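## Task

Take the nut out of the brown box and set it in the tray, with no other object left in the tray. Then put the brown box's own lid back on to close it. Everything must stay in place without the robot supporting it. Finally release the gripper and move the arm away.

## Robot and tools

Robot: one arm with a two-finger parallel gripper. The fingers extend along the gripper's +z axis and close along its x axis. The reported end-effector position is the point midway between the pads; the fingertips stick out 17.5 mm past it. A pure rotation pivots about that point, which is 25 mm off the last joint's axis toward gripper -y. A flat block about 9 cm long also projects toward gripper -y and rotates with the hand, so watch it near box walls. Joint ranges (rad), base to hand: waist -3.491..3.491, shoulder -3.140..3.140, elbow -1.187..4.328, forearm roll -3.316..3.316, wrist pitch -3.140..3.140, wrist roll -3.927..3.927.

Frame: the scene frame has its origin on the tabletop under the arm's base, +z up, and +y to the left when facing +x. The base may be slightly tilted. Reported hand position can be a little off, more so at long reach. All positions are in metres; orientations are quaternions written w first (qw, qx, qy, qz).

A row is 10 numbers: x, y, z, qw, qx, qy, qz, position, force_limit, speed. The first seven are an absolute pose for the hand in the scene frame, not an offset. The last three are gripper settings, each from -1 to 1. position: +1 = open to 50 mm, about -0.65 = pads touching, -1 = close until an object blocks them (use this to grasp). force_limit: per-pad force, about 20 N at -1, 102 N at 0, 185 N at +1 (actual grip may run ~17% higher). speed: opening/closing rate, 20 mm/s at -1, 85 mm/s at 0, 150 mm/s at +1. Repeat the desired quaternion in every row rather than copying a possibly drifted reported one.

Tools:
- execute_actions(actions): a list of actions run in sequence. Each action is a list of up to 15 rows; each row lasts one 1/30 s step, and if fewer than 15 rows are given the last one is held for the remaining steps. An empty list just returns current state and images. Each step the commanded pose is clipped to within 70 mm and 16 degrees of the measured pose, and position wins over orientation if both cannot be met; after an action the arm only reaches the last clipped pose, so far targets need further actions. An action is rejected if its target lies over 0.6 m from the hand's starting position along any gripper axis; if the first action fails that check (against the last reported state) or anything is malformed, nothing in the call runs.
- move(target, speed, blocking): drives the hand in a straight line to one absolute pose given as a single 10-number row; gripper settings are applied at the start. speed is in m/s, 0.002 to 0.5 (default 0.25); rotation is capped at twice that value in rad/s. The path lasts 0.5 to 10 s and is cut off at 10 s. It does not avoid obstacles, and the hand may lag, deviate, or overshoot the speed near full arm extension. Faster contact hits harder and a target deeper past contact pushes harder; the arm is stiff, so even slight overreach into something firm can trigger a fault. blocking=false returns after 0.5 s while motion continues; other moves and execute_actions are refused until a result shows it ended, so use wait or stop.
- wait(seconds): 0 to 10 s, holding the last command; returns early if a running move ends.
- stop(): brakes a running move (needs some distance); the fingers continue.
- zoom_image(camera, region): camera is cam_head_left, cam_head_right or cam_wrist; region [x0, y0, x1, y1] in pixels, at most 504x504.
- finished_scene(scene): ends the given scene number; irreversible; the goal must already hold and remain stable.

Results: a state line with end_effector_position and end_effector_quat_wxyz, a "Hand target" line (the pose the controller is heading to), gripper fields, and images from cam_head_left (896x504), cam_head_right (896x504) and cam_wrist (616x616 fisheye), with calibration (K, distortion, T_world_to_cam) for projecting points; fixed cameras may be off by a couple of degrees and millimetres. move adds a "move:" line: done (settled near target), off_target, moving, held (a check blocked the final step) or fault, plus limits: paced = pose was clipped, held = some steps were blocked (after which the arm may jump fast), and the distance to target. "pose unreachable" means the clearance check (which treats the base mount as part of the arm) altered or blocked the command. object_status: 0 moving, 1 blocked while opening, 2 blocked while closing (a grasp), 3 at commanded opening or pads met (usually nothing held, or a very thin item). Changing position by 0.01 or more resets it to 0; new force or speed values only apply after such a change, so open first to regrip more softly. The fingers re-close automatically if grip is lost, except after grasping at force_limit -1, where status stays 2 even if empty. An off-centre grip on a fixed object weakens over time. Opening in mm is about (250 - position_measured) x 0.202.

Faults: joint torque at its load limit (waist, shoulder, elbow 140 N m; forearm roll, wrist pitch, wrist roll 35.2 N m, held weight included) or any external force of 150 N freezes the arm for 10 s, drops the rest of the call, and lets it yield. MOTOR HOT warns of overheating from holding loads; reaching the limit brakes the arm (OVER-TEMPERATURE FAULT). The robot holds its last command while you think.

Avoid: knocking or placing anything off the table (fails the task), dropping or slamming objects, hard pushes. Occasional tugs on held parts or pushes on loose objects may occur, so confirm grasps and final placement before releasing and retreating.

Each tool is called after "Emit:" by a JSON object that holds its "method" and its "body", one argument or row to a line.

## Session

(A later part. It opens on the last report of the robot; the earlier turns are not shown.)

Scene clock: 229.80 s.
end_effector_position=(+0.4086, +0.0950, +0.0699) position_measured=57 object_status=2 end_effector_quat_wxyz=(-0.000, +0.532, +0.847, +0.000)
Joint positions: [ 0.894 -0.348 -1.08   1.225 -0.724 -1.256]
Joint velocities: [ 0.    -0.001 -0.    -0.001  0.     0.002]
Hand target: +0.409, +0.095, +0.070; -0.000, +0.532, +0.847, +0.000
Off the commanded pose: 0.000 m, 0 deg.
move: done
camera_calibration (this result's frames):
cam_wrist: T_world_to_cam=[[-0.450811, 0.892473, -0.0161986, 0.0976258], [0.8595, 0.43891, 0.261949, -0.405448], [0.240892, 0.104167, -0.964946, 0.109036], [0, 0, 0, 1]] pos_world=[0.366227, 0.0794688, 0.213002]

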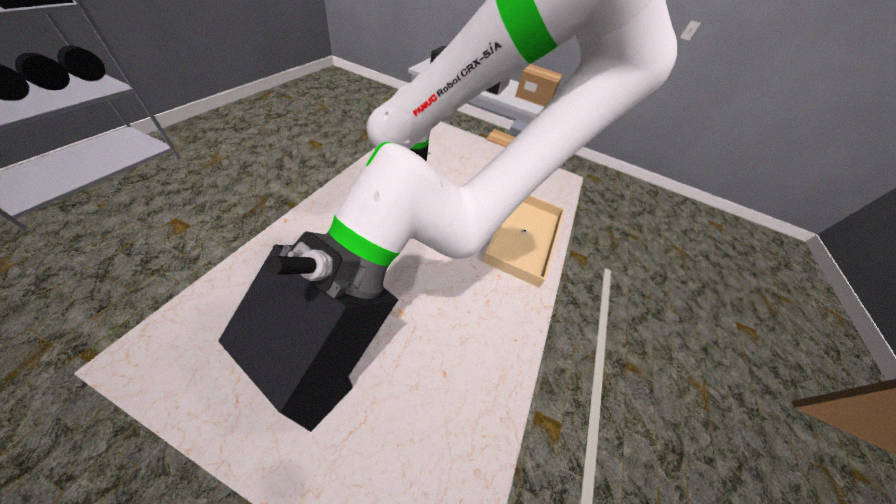

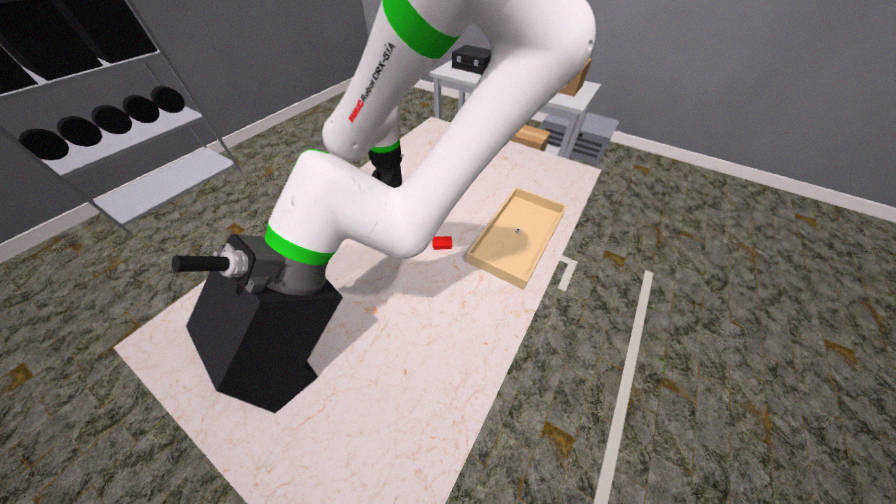

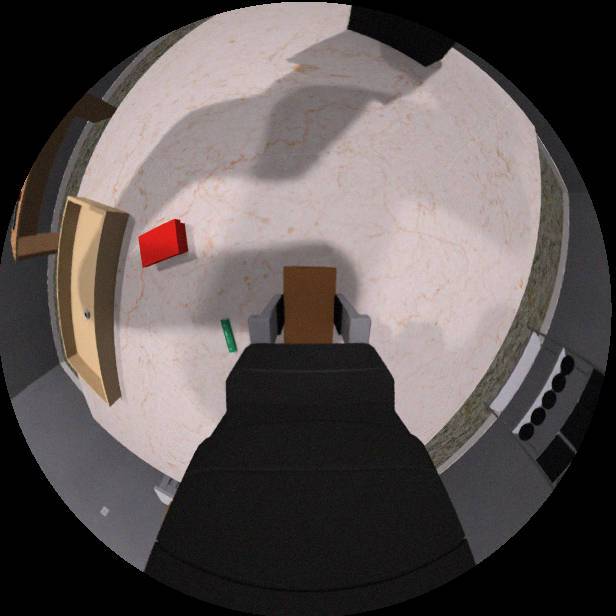

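Emit:
{"method": "move", "body": {
  "target": [0.4085, 0.0949, 0.0365, 0, 0.5321, 0.8467, 0, -1, -0.5, 0],
  "speed": 0.03
}}

Emit:
{"method": "execute_actions", "body": {
  "actions": [
    [[0.4085, 0.0949, 0.0365, 0, 0.5321, 0.8467, 0, 1, -0.5, -0.5]],
    [[0.4085, 0.0949, 0.0365, 0, 0.5321, 0.8467, 0, 1, -0.5, -0.5]]
  ]
}}

Emit:
{"method": "move", "body": {
  "target": [0.4085, 0.0949, 0.09, 0, 0.5321, 0.8467, 0, 1, -0.5, 0],
  "speed": 0.1
}}

Emit:
{"method": "move", "body": {
  "target": [0.6, 0.04, 0.06, 0, 1, 0, 0, 1, -0.5, 0],
  "speed": 0.4
}}

Scene clock: 239.23 s.
end_effector_position=(+0.4083, +0.0950, +0.0366) position_measured=57 object_status=2 end_effector_quat_wxyz=(-0.000, +0.532, +0.847, -0.000)
Joint positions: [ 0.73  -0.255 -1.083  1.426 -0.587 -1.363]
Joint velocities: [-0.003 -0.     0.     0.003  0.001 -0.003]
Hand target: +0.408, +0.095, +0.037; -0.000, +0.532, +0.847, -0.000
Off the commanded pose: 0.000 m, 0 deg.
move: done
camera_calibration (this result's frames):
cam_wrist: T_world_to_cam=[[-0.450685, 0.892538, -0.0160972, 0.0968577], [0.859621, 0.438784, 0.261765, -0.396565], [0.240698, 0.104136, -0.964997, 0.0771173], [0, 0, 0, 1]] pos_world=[0.365985, 0.0795265, 0.179784]

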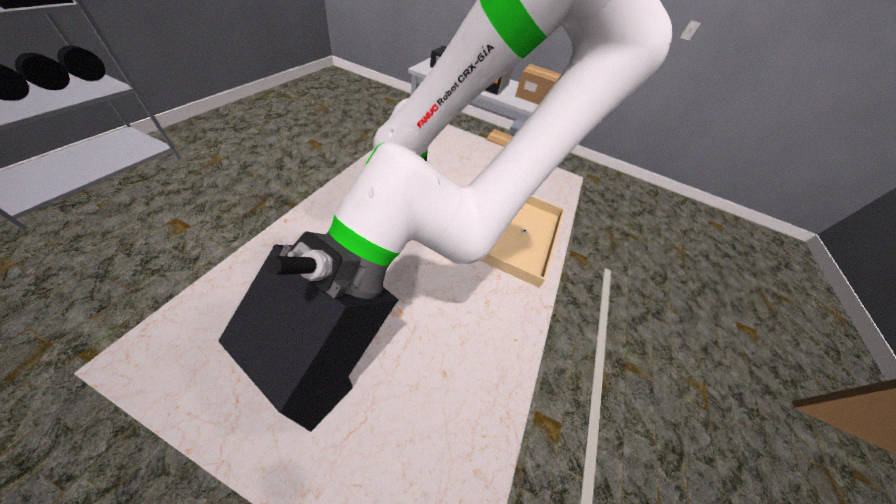

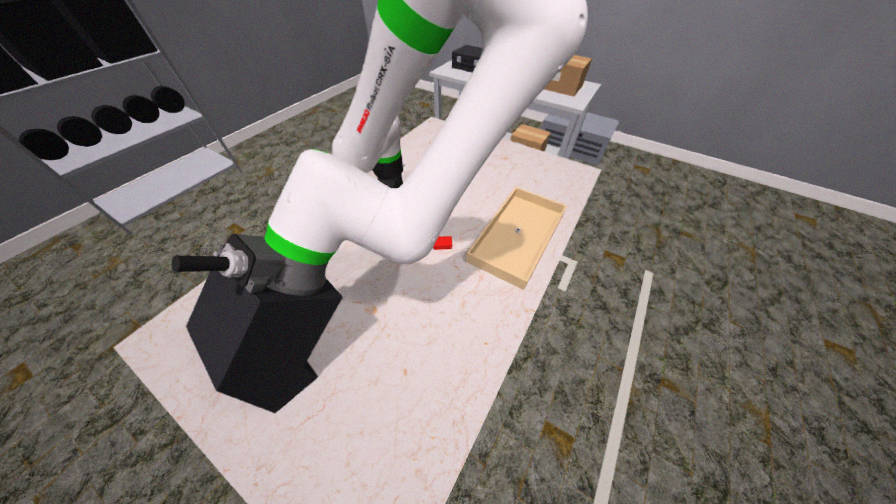

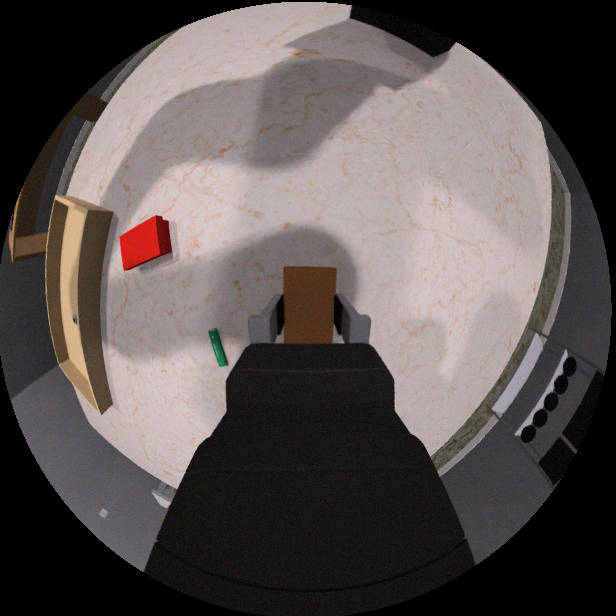

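Scene clock: 240.23 s.
end_effector_position=(+0.4085, +0.0949, +0.0365) position_measured=3 object_status=3 end_effector_quat_wxyz=(+0.000, +0.532, +0.847, +0.000)
Joint positions: [ 0.728 -0.255 -1.083  1.428 -0.587 -1.363]
Joint velocities: [-0.001 -0.001 -0.    -0.    -0.     0.   ]
Hand target: +0.409, +0.095, +0.037; -0.000, +0.532, +0.847, -0.000
Off the commanded pose: 0.000 m, 0 deg.
camera_calibration (this result's frames):
cam_wrist: T_world_to_cam=[[-0.450929, 0.892406, -0.0165836, 0.0971965], [0.859365, 0.439103, 0.26207, -0.396569], [0.241155, 0.103924, -0.964906, 0.0767819], [0, 0, 0, 1]] pos_world=[0.366109, 0.0794163, 0.179628]

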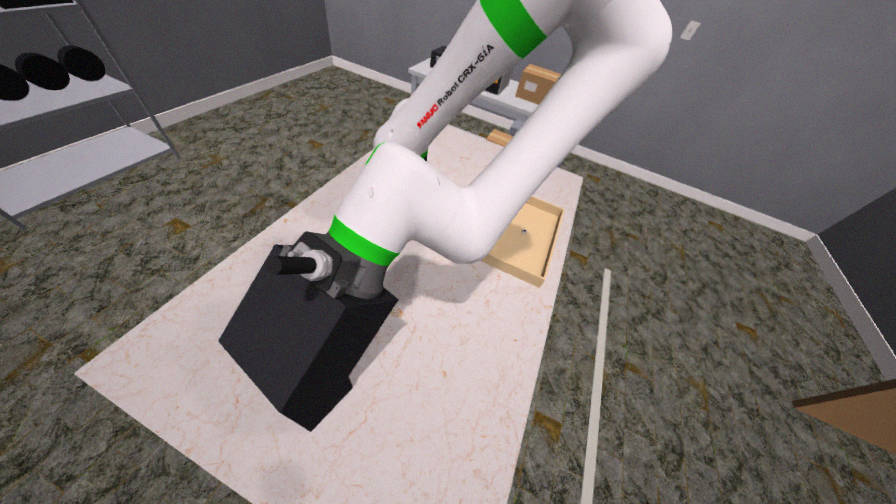

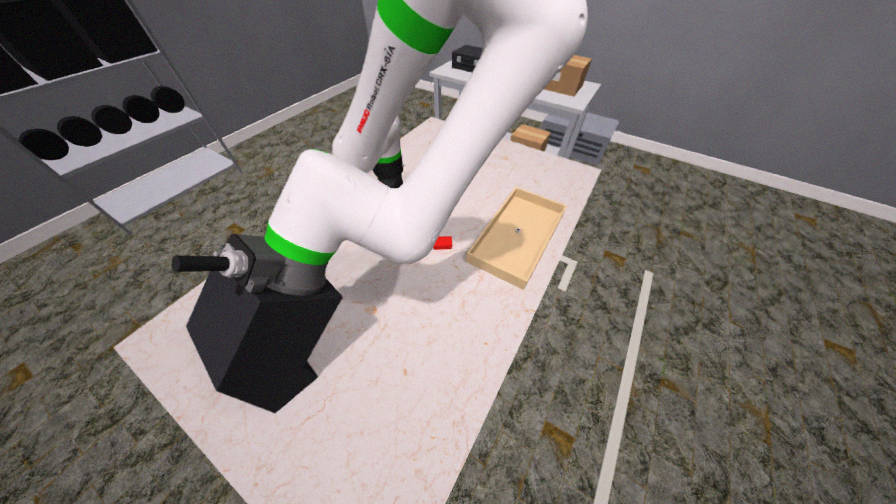

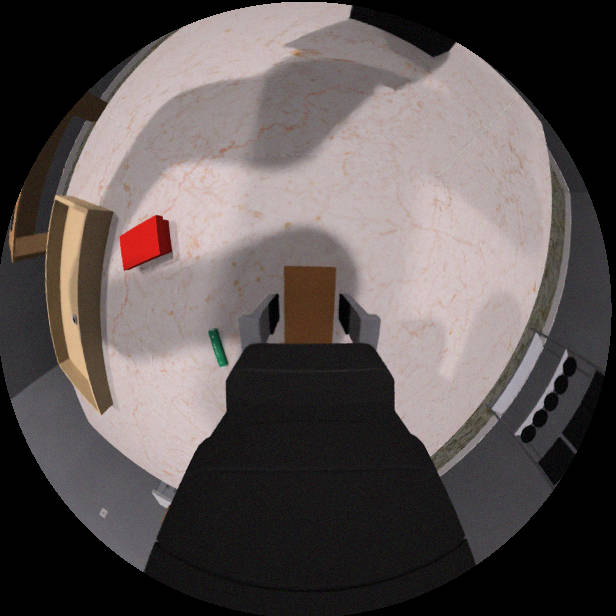

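Scene clock: 241.17 s.
end_effector_position=(+0.4088, +0.0947, +0.0898) position_measured=3 object_status=3 end_effector_quat_wxyz=(+0.000, +0.532, +0.847, +0.000)
Joint positions: [ 0.986 -0.402 -1.073  1.137 -0.813 -1.213]
Joint velocities: [ 0.001 -0.001  0.001 -0.001 -0.001  0.001]
Hand target: +0.409, +0.095, +0.090; +0.000, +0.532, +0.847, +0.000
Off the commanded pose: 0.000 m, 0 deg.
move: done
camera_calibration (this result's frames):
cam_wrist: T_world_to_cam=[[-0.451291, 0.892208, -0.0173423, 0.0986343], [0.858979, 0.439586, 0.262526, -0.410642], [0.241851, 0.103579, -0.964769, 0.127885], [0, 0, 0, 1]] pos_world=[0.366316, 0.0792639, 0.232895]

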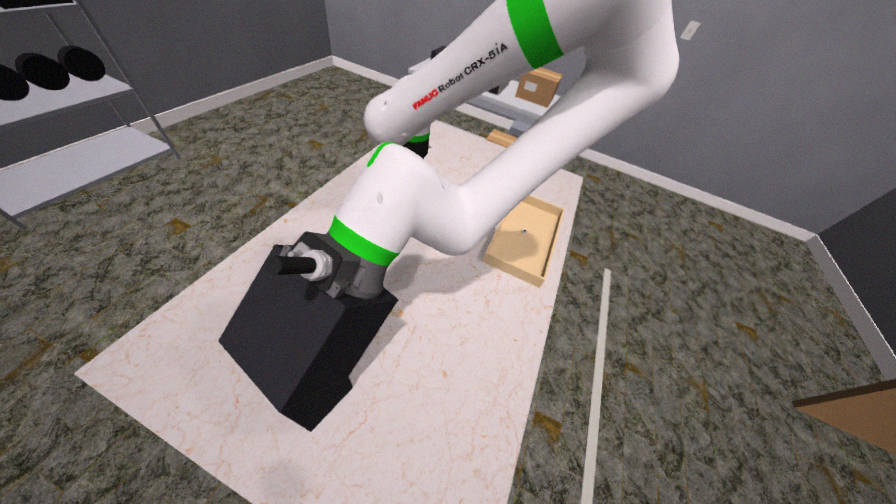

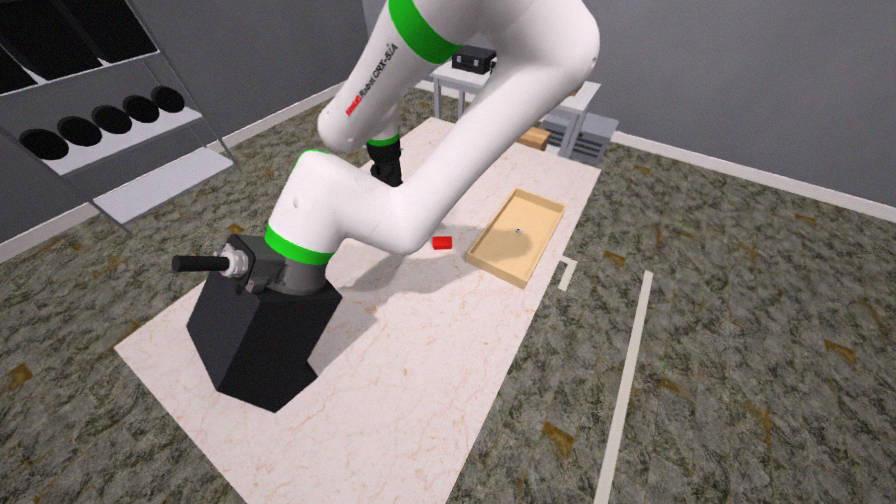

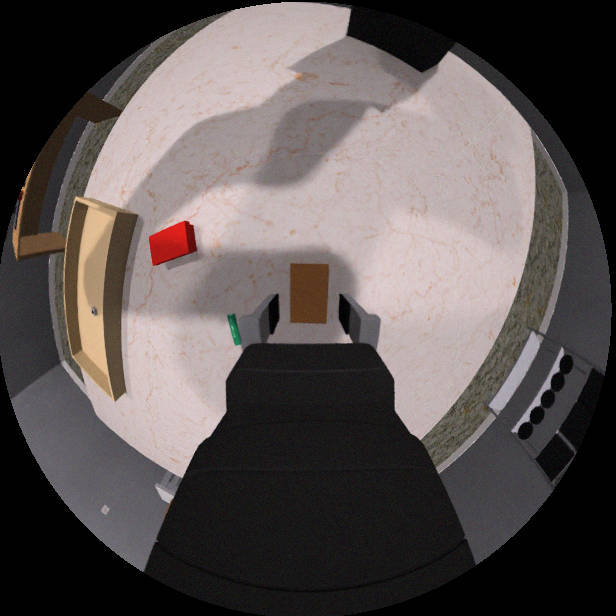

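Scene clock: 244.13 s.
end_effector_position=(+0.6003, +0.0409, +0.0598) position_measured=3 object_status=3 end_effector_quat_wxyz=(-0.000, +1.000, -0.000, +0.000)
Joint positions: [ 0.578 -0.254 -0.659  0.881 -0.648 -2.616]
Joint velocities: [-0.001  0.001 -0.003  0.001  0.001 -0.001]
Hand target: +0.600, +0.041, +0.060; -0.000, +1.000, -0.000, +0.000
Off the commanded pose: 0.001 m, 0 deg.
move: done
camera_calibration (this result's frames):
cam_wrist: T_world_to_cam=[[0.999698, 0.0184558, -0.0162511, -0.602872], [0.022064, -0.964982, 0.261387, 0.0163206], [-0.0108579, -0.261666, -0.965097, 0.2249], [0, 0, 0, 1]] pos_world=[0.604772, 0.0857244, 0.202988]

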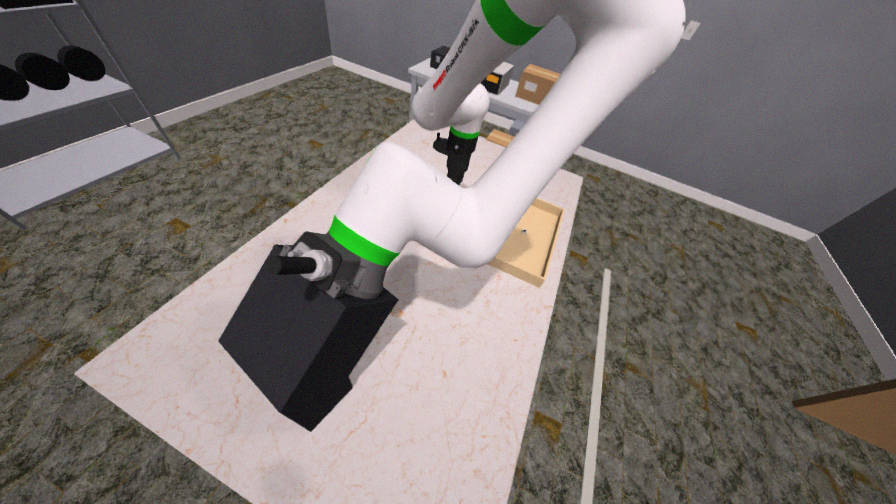

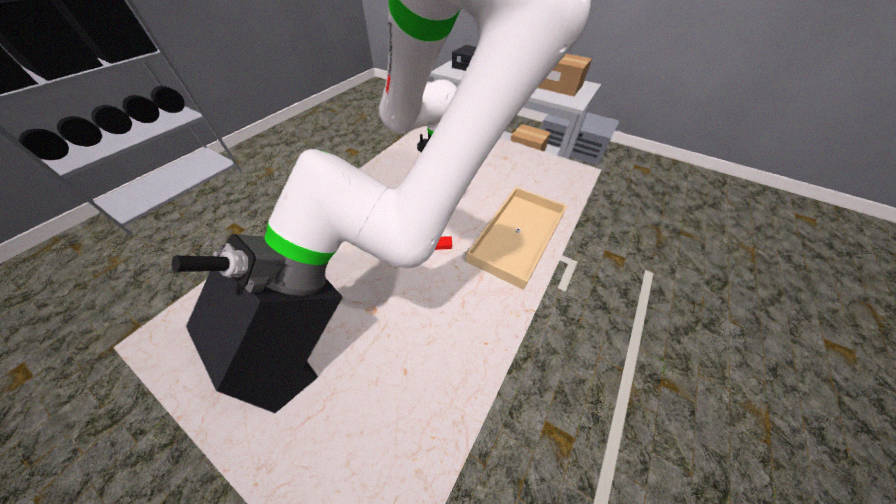

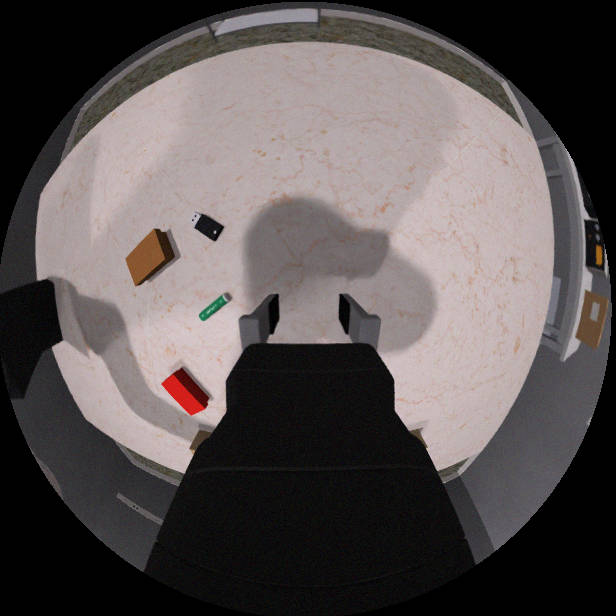

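Emit:
{"method": "zoom_image", "body": {
  "camera": "cam_wrist",
  "region": [110, 210, 200, 300]
}}

Emit:
{"method": "zoom_image", "body": {
  "camera": "cam_head_right",
  "region": [450, 170, 590, 300]
}}

Region (110, 210, 200, 300) of cam_wrist's 616x616 image, scaled by 5.600, with more detail than that image has.

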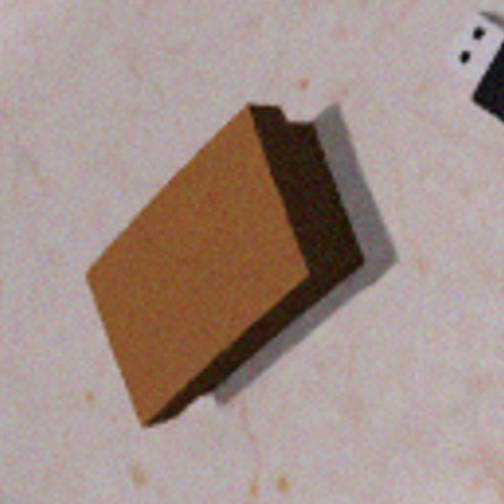

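Region (450, 170, 590, 300) of cam_head_right's 896x504 image, scaled by 3.600, with more detail than that image has; it fills the top 468 rows of this view, and the rest is white.

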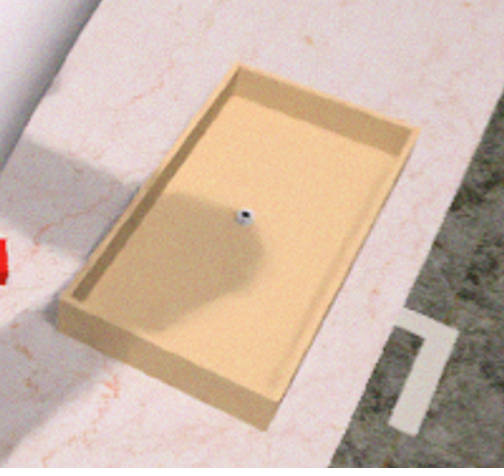

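The lid is back on the box as it was at the start, and the nut is the only thing in the tray. Ending scene 1.

Emit:
{"method": "finished_scene", "body": {
  "scene": 1
}}

The scene is finished: the task was done.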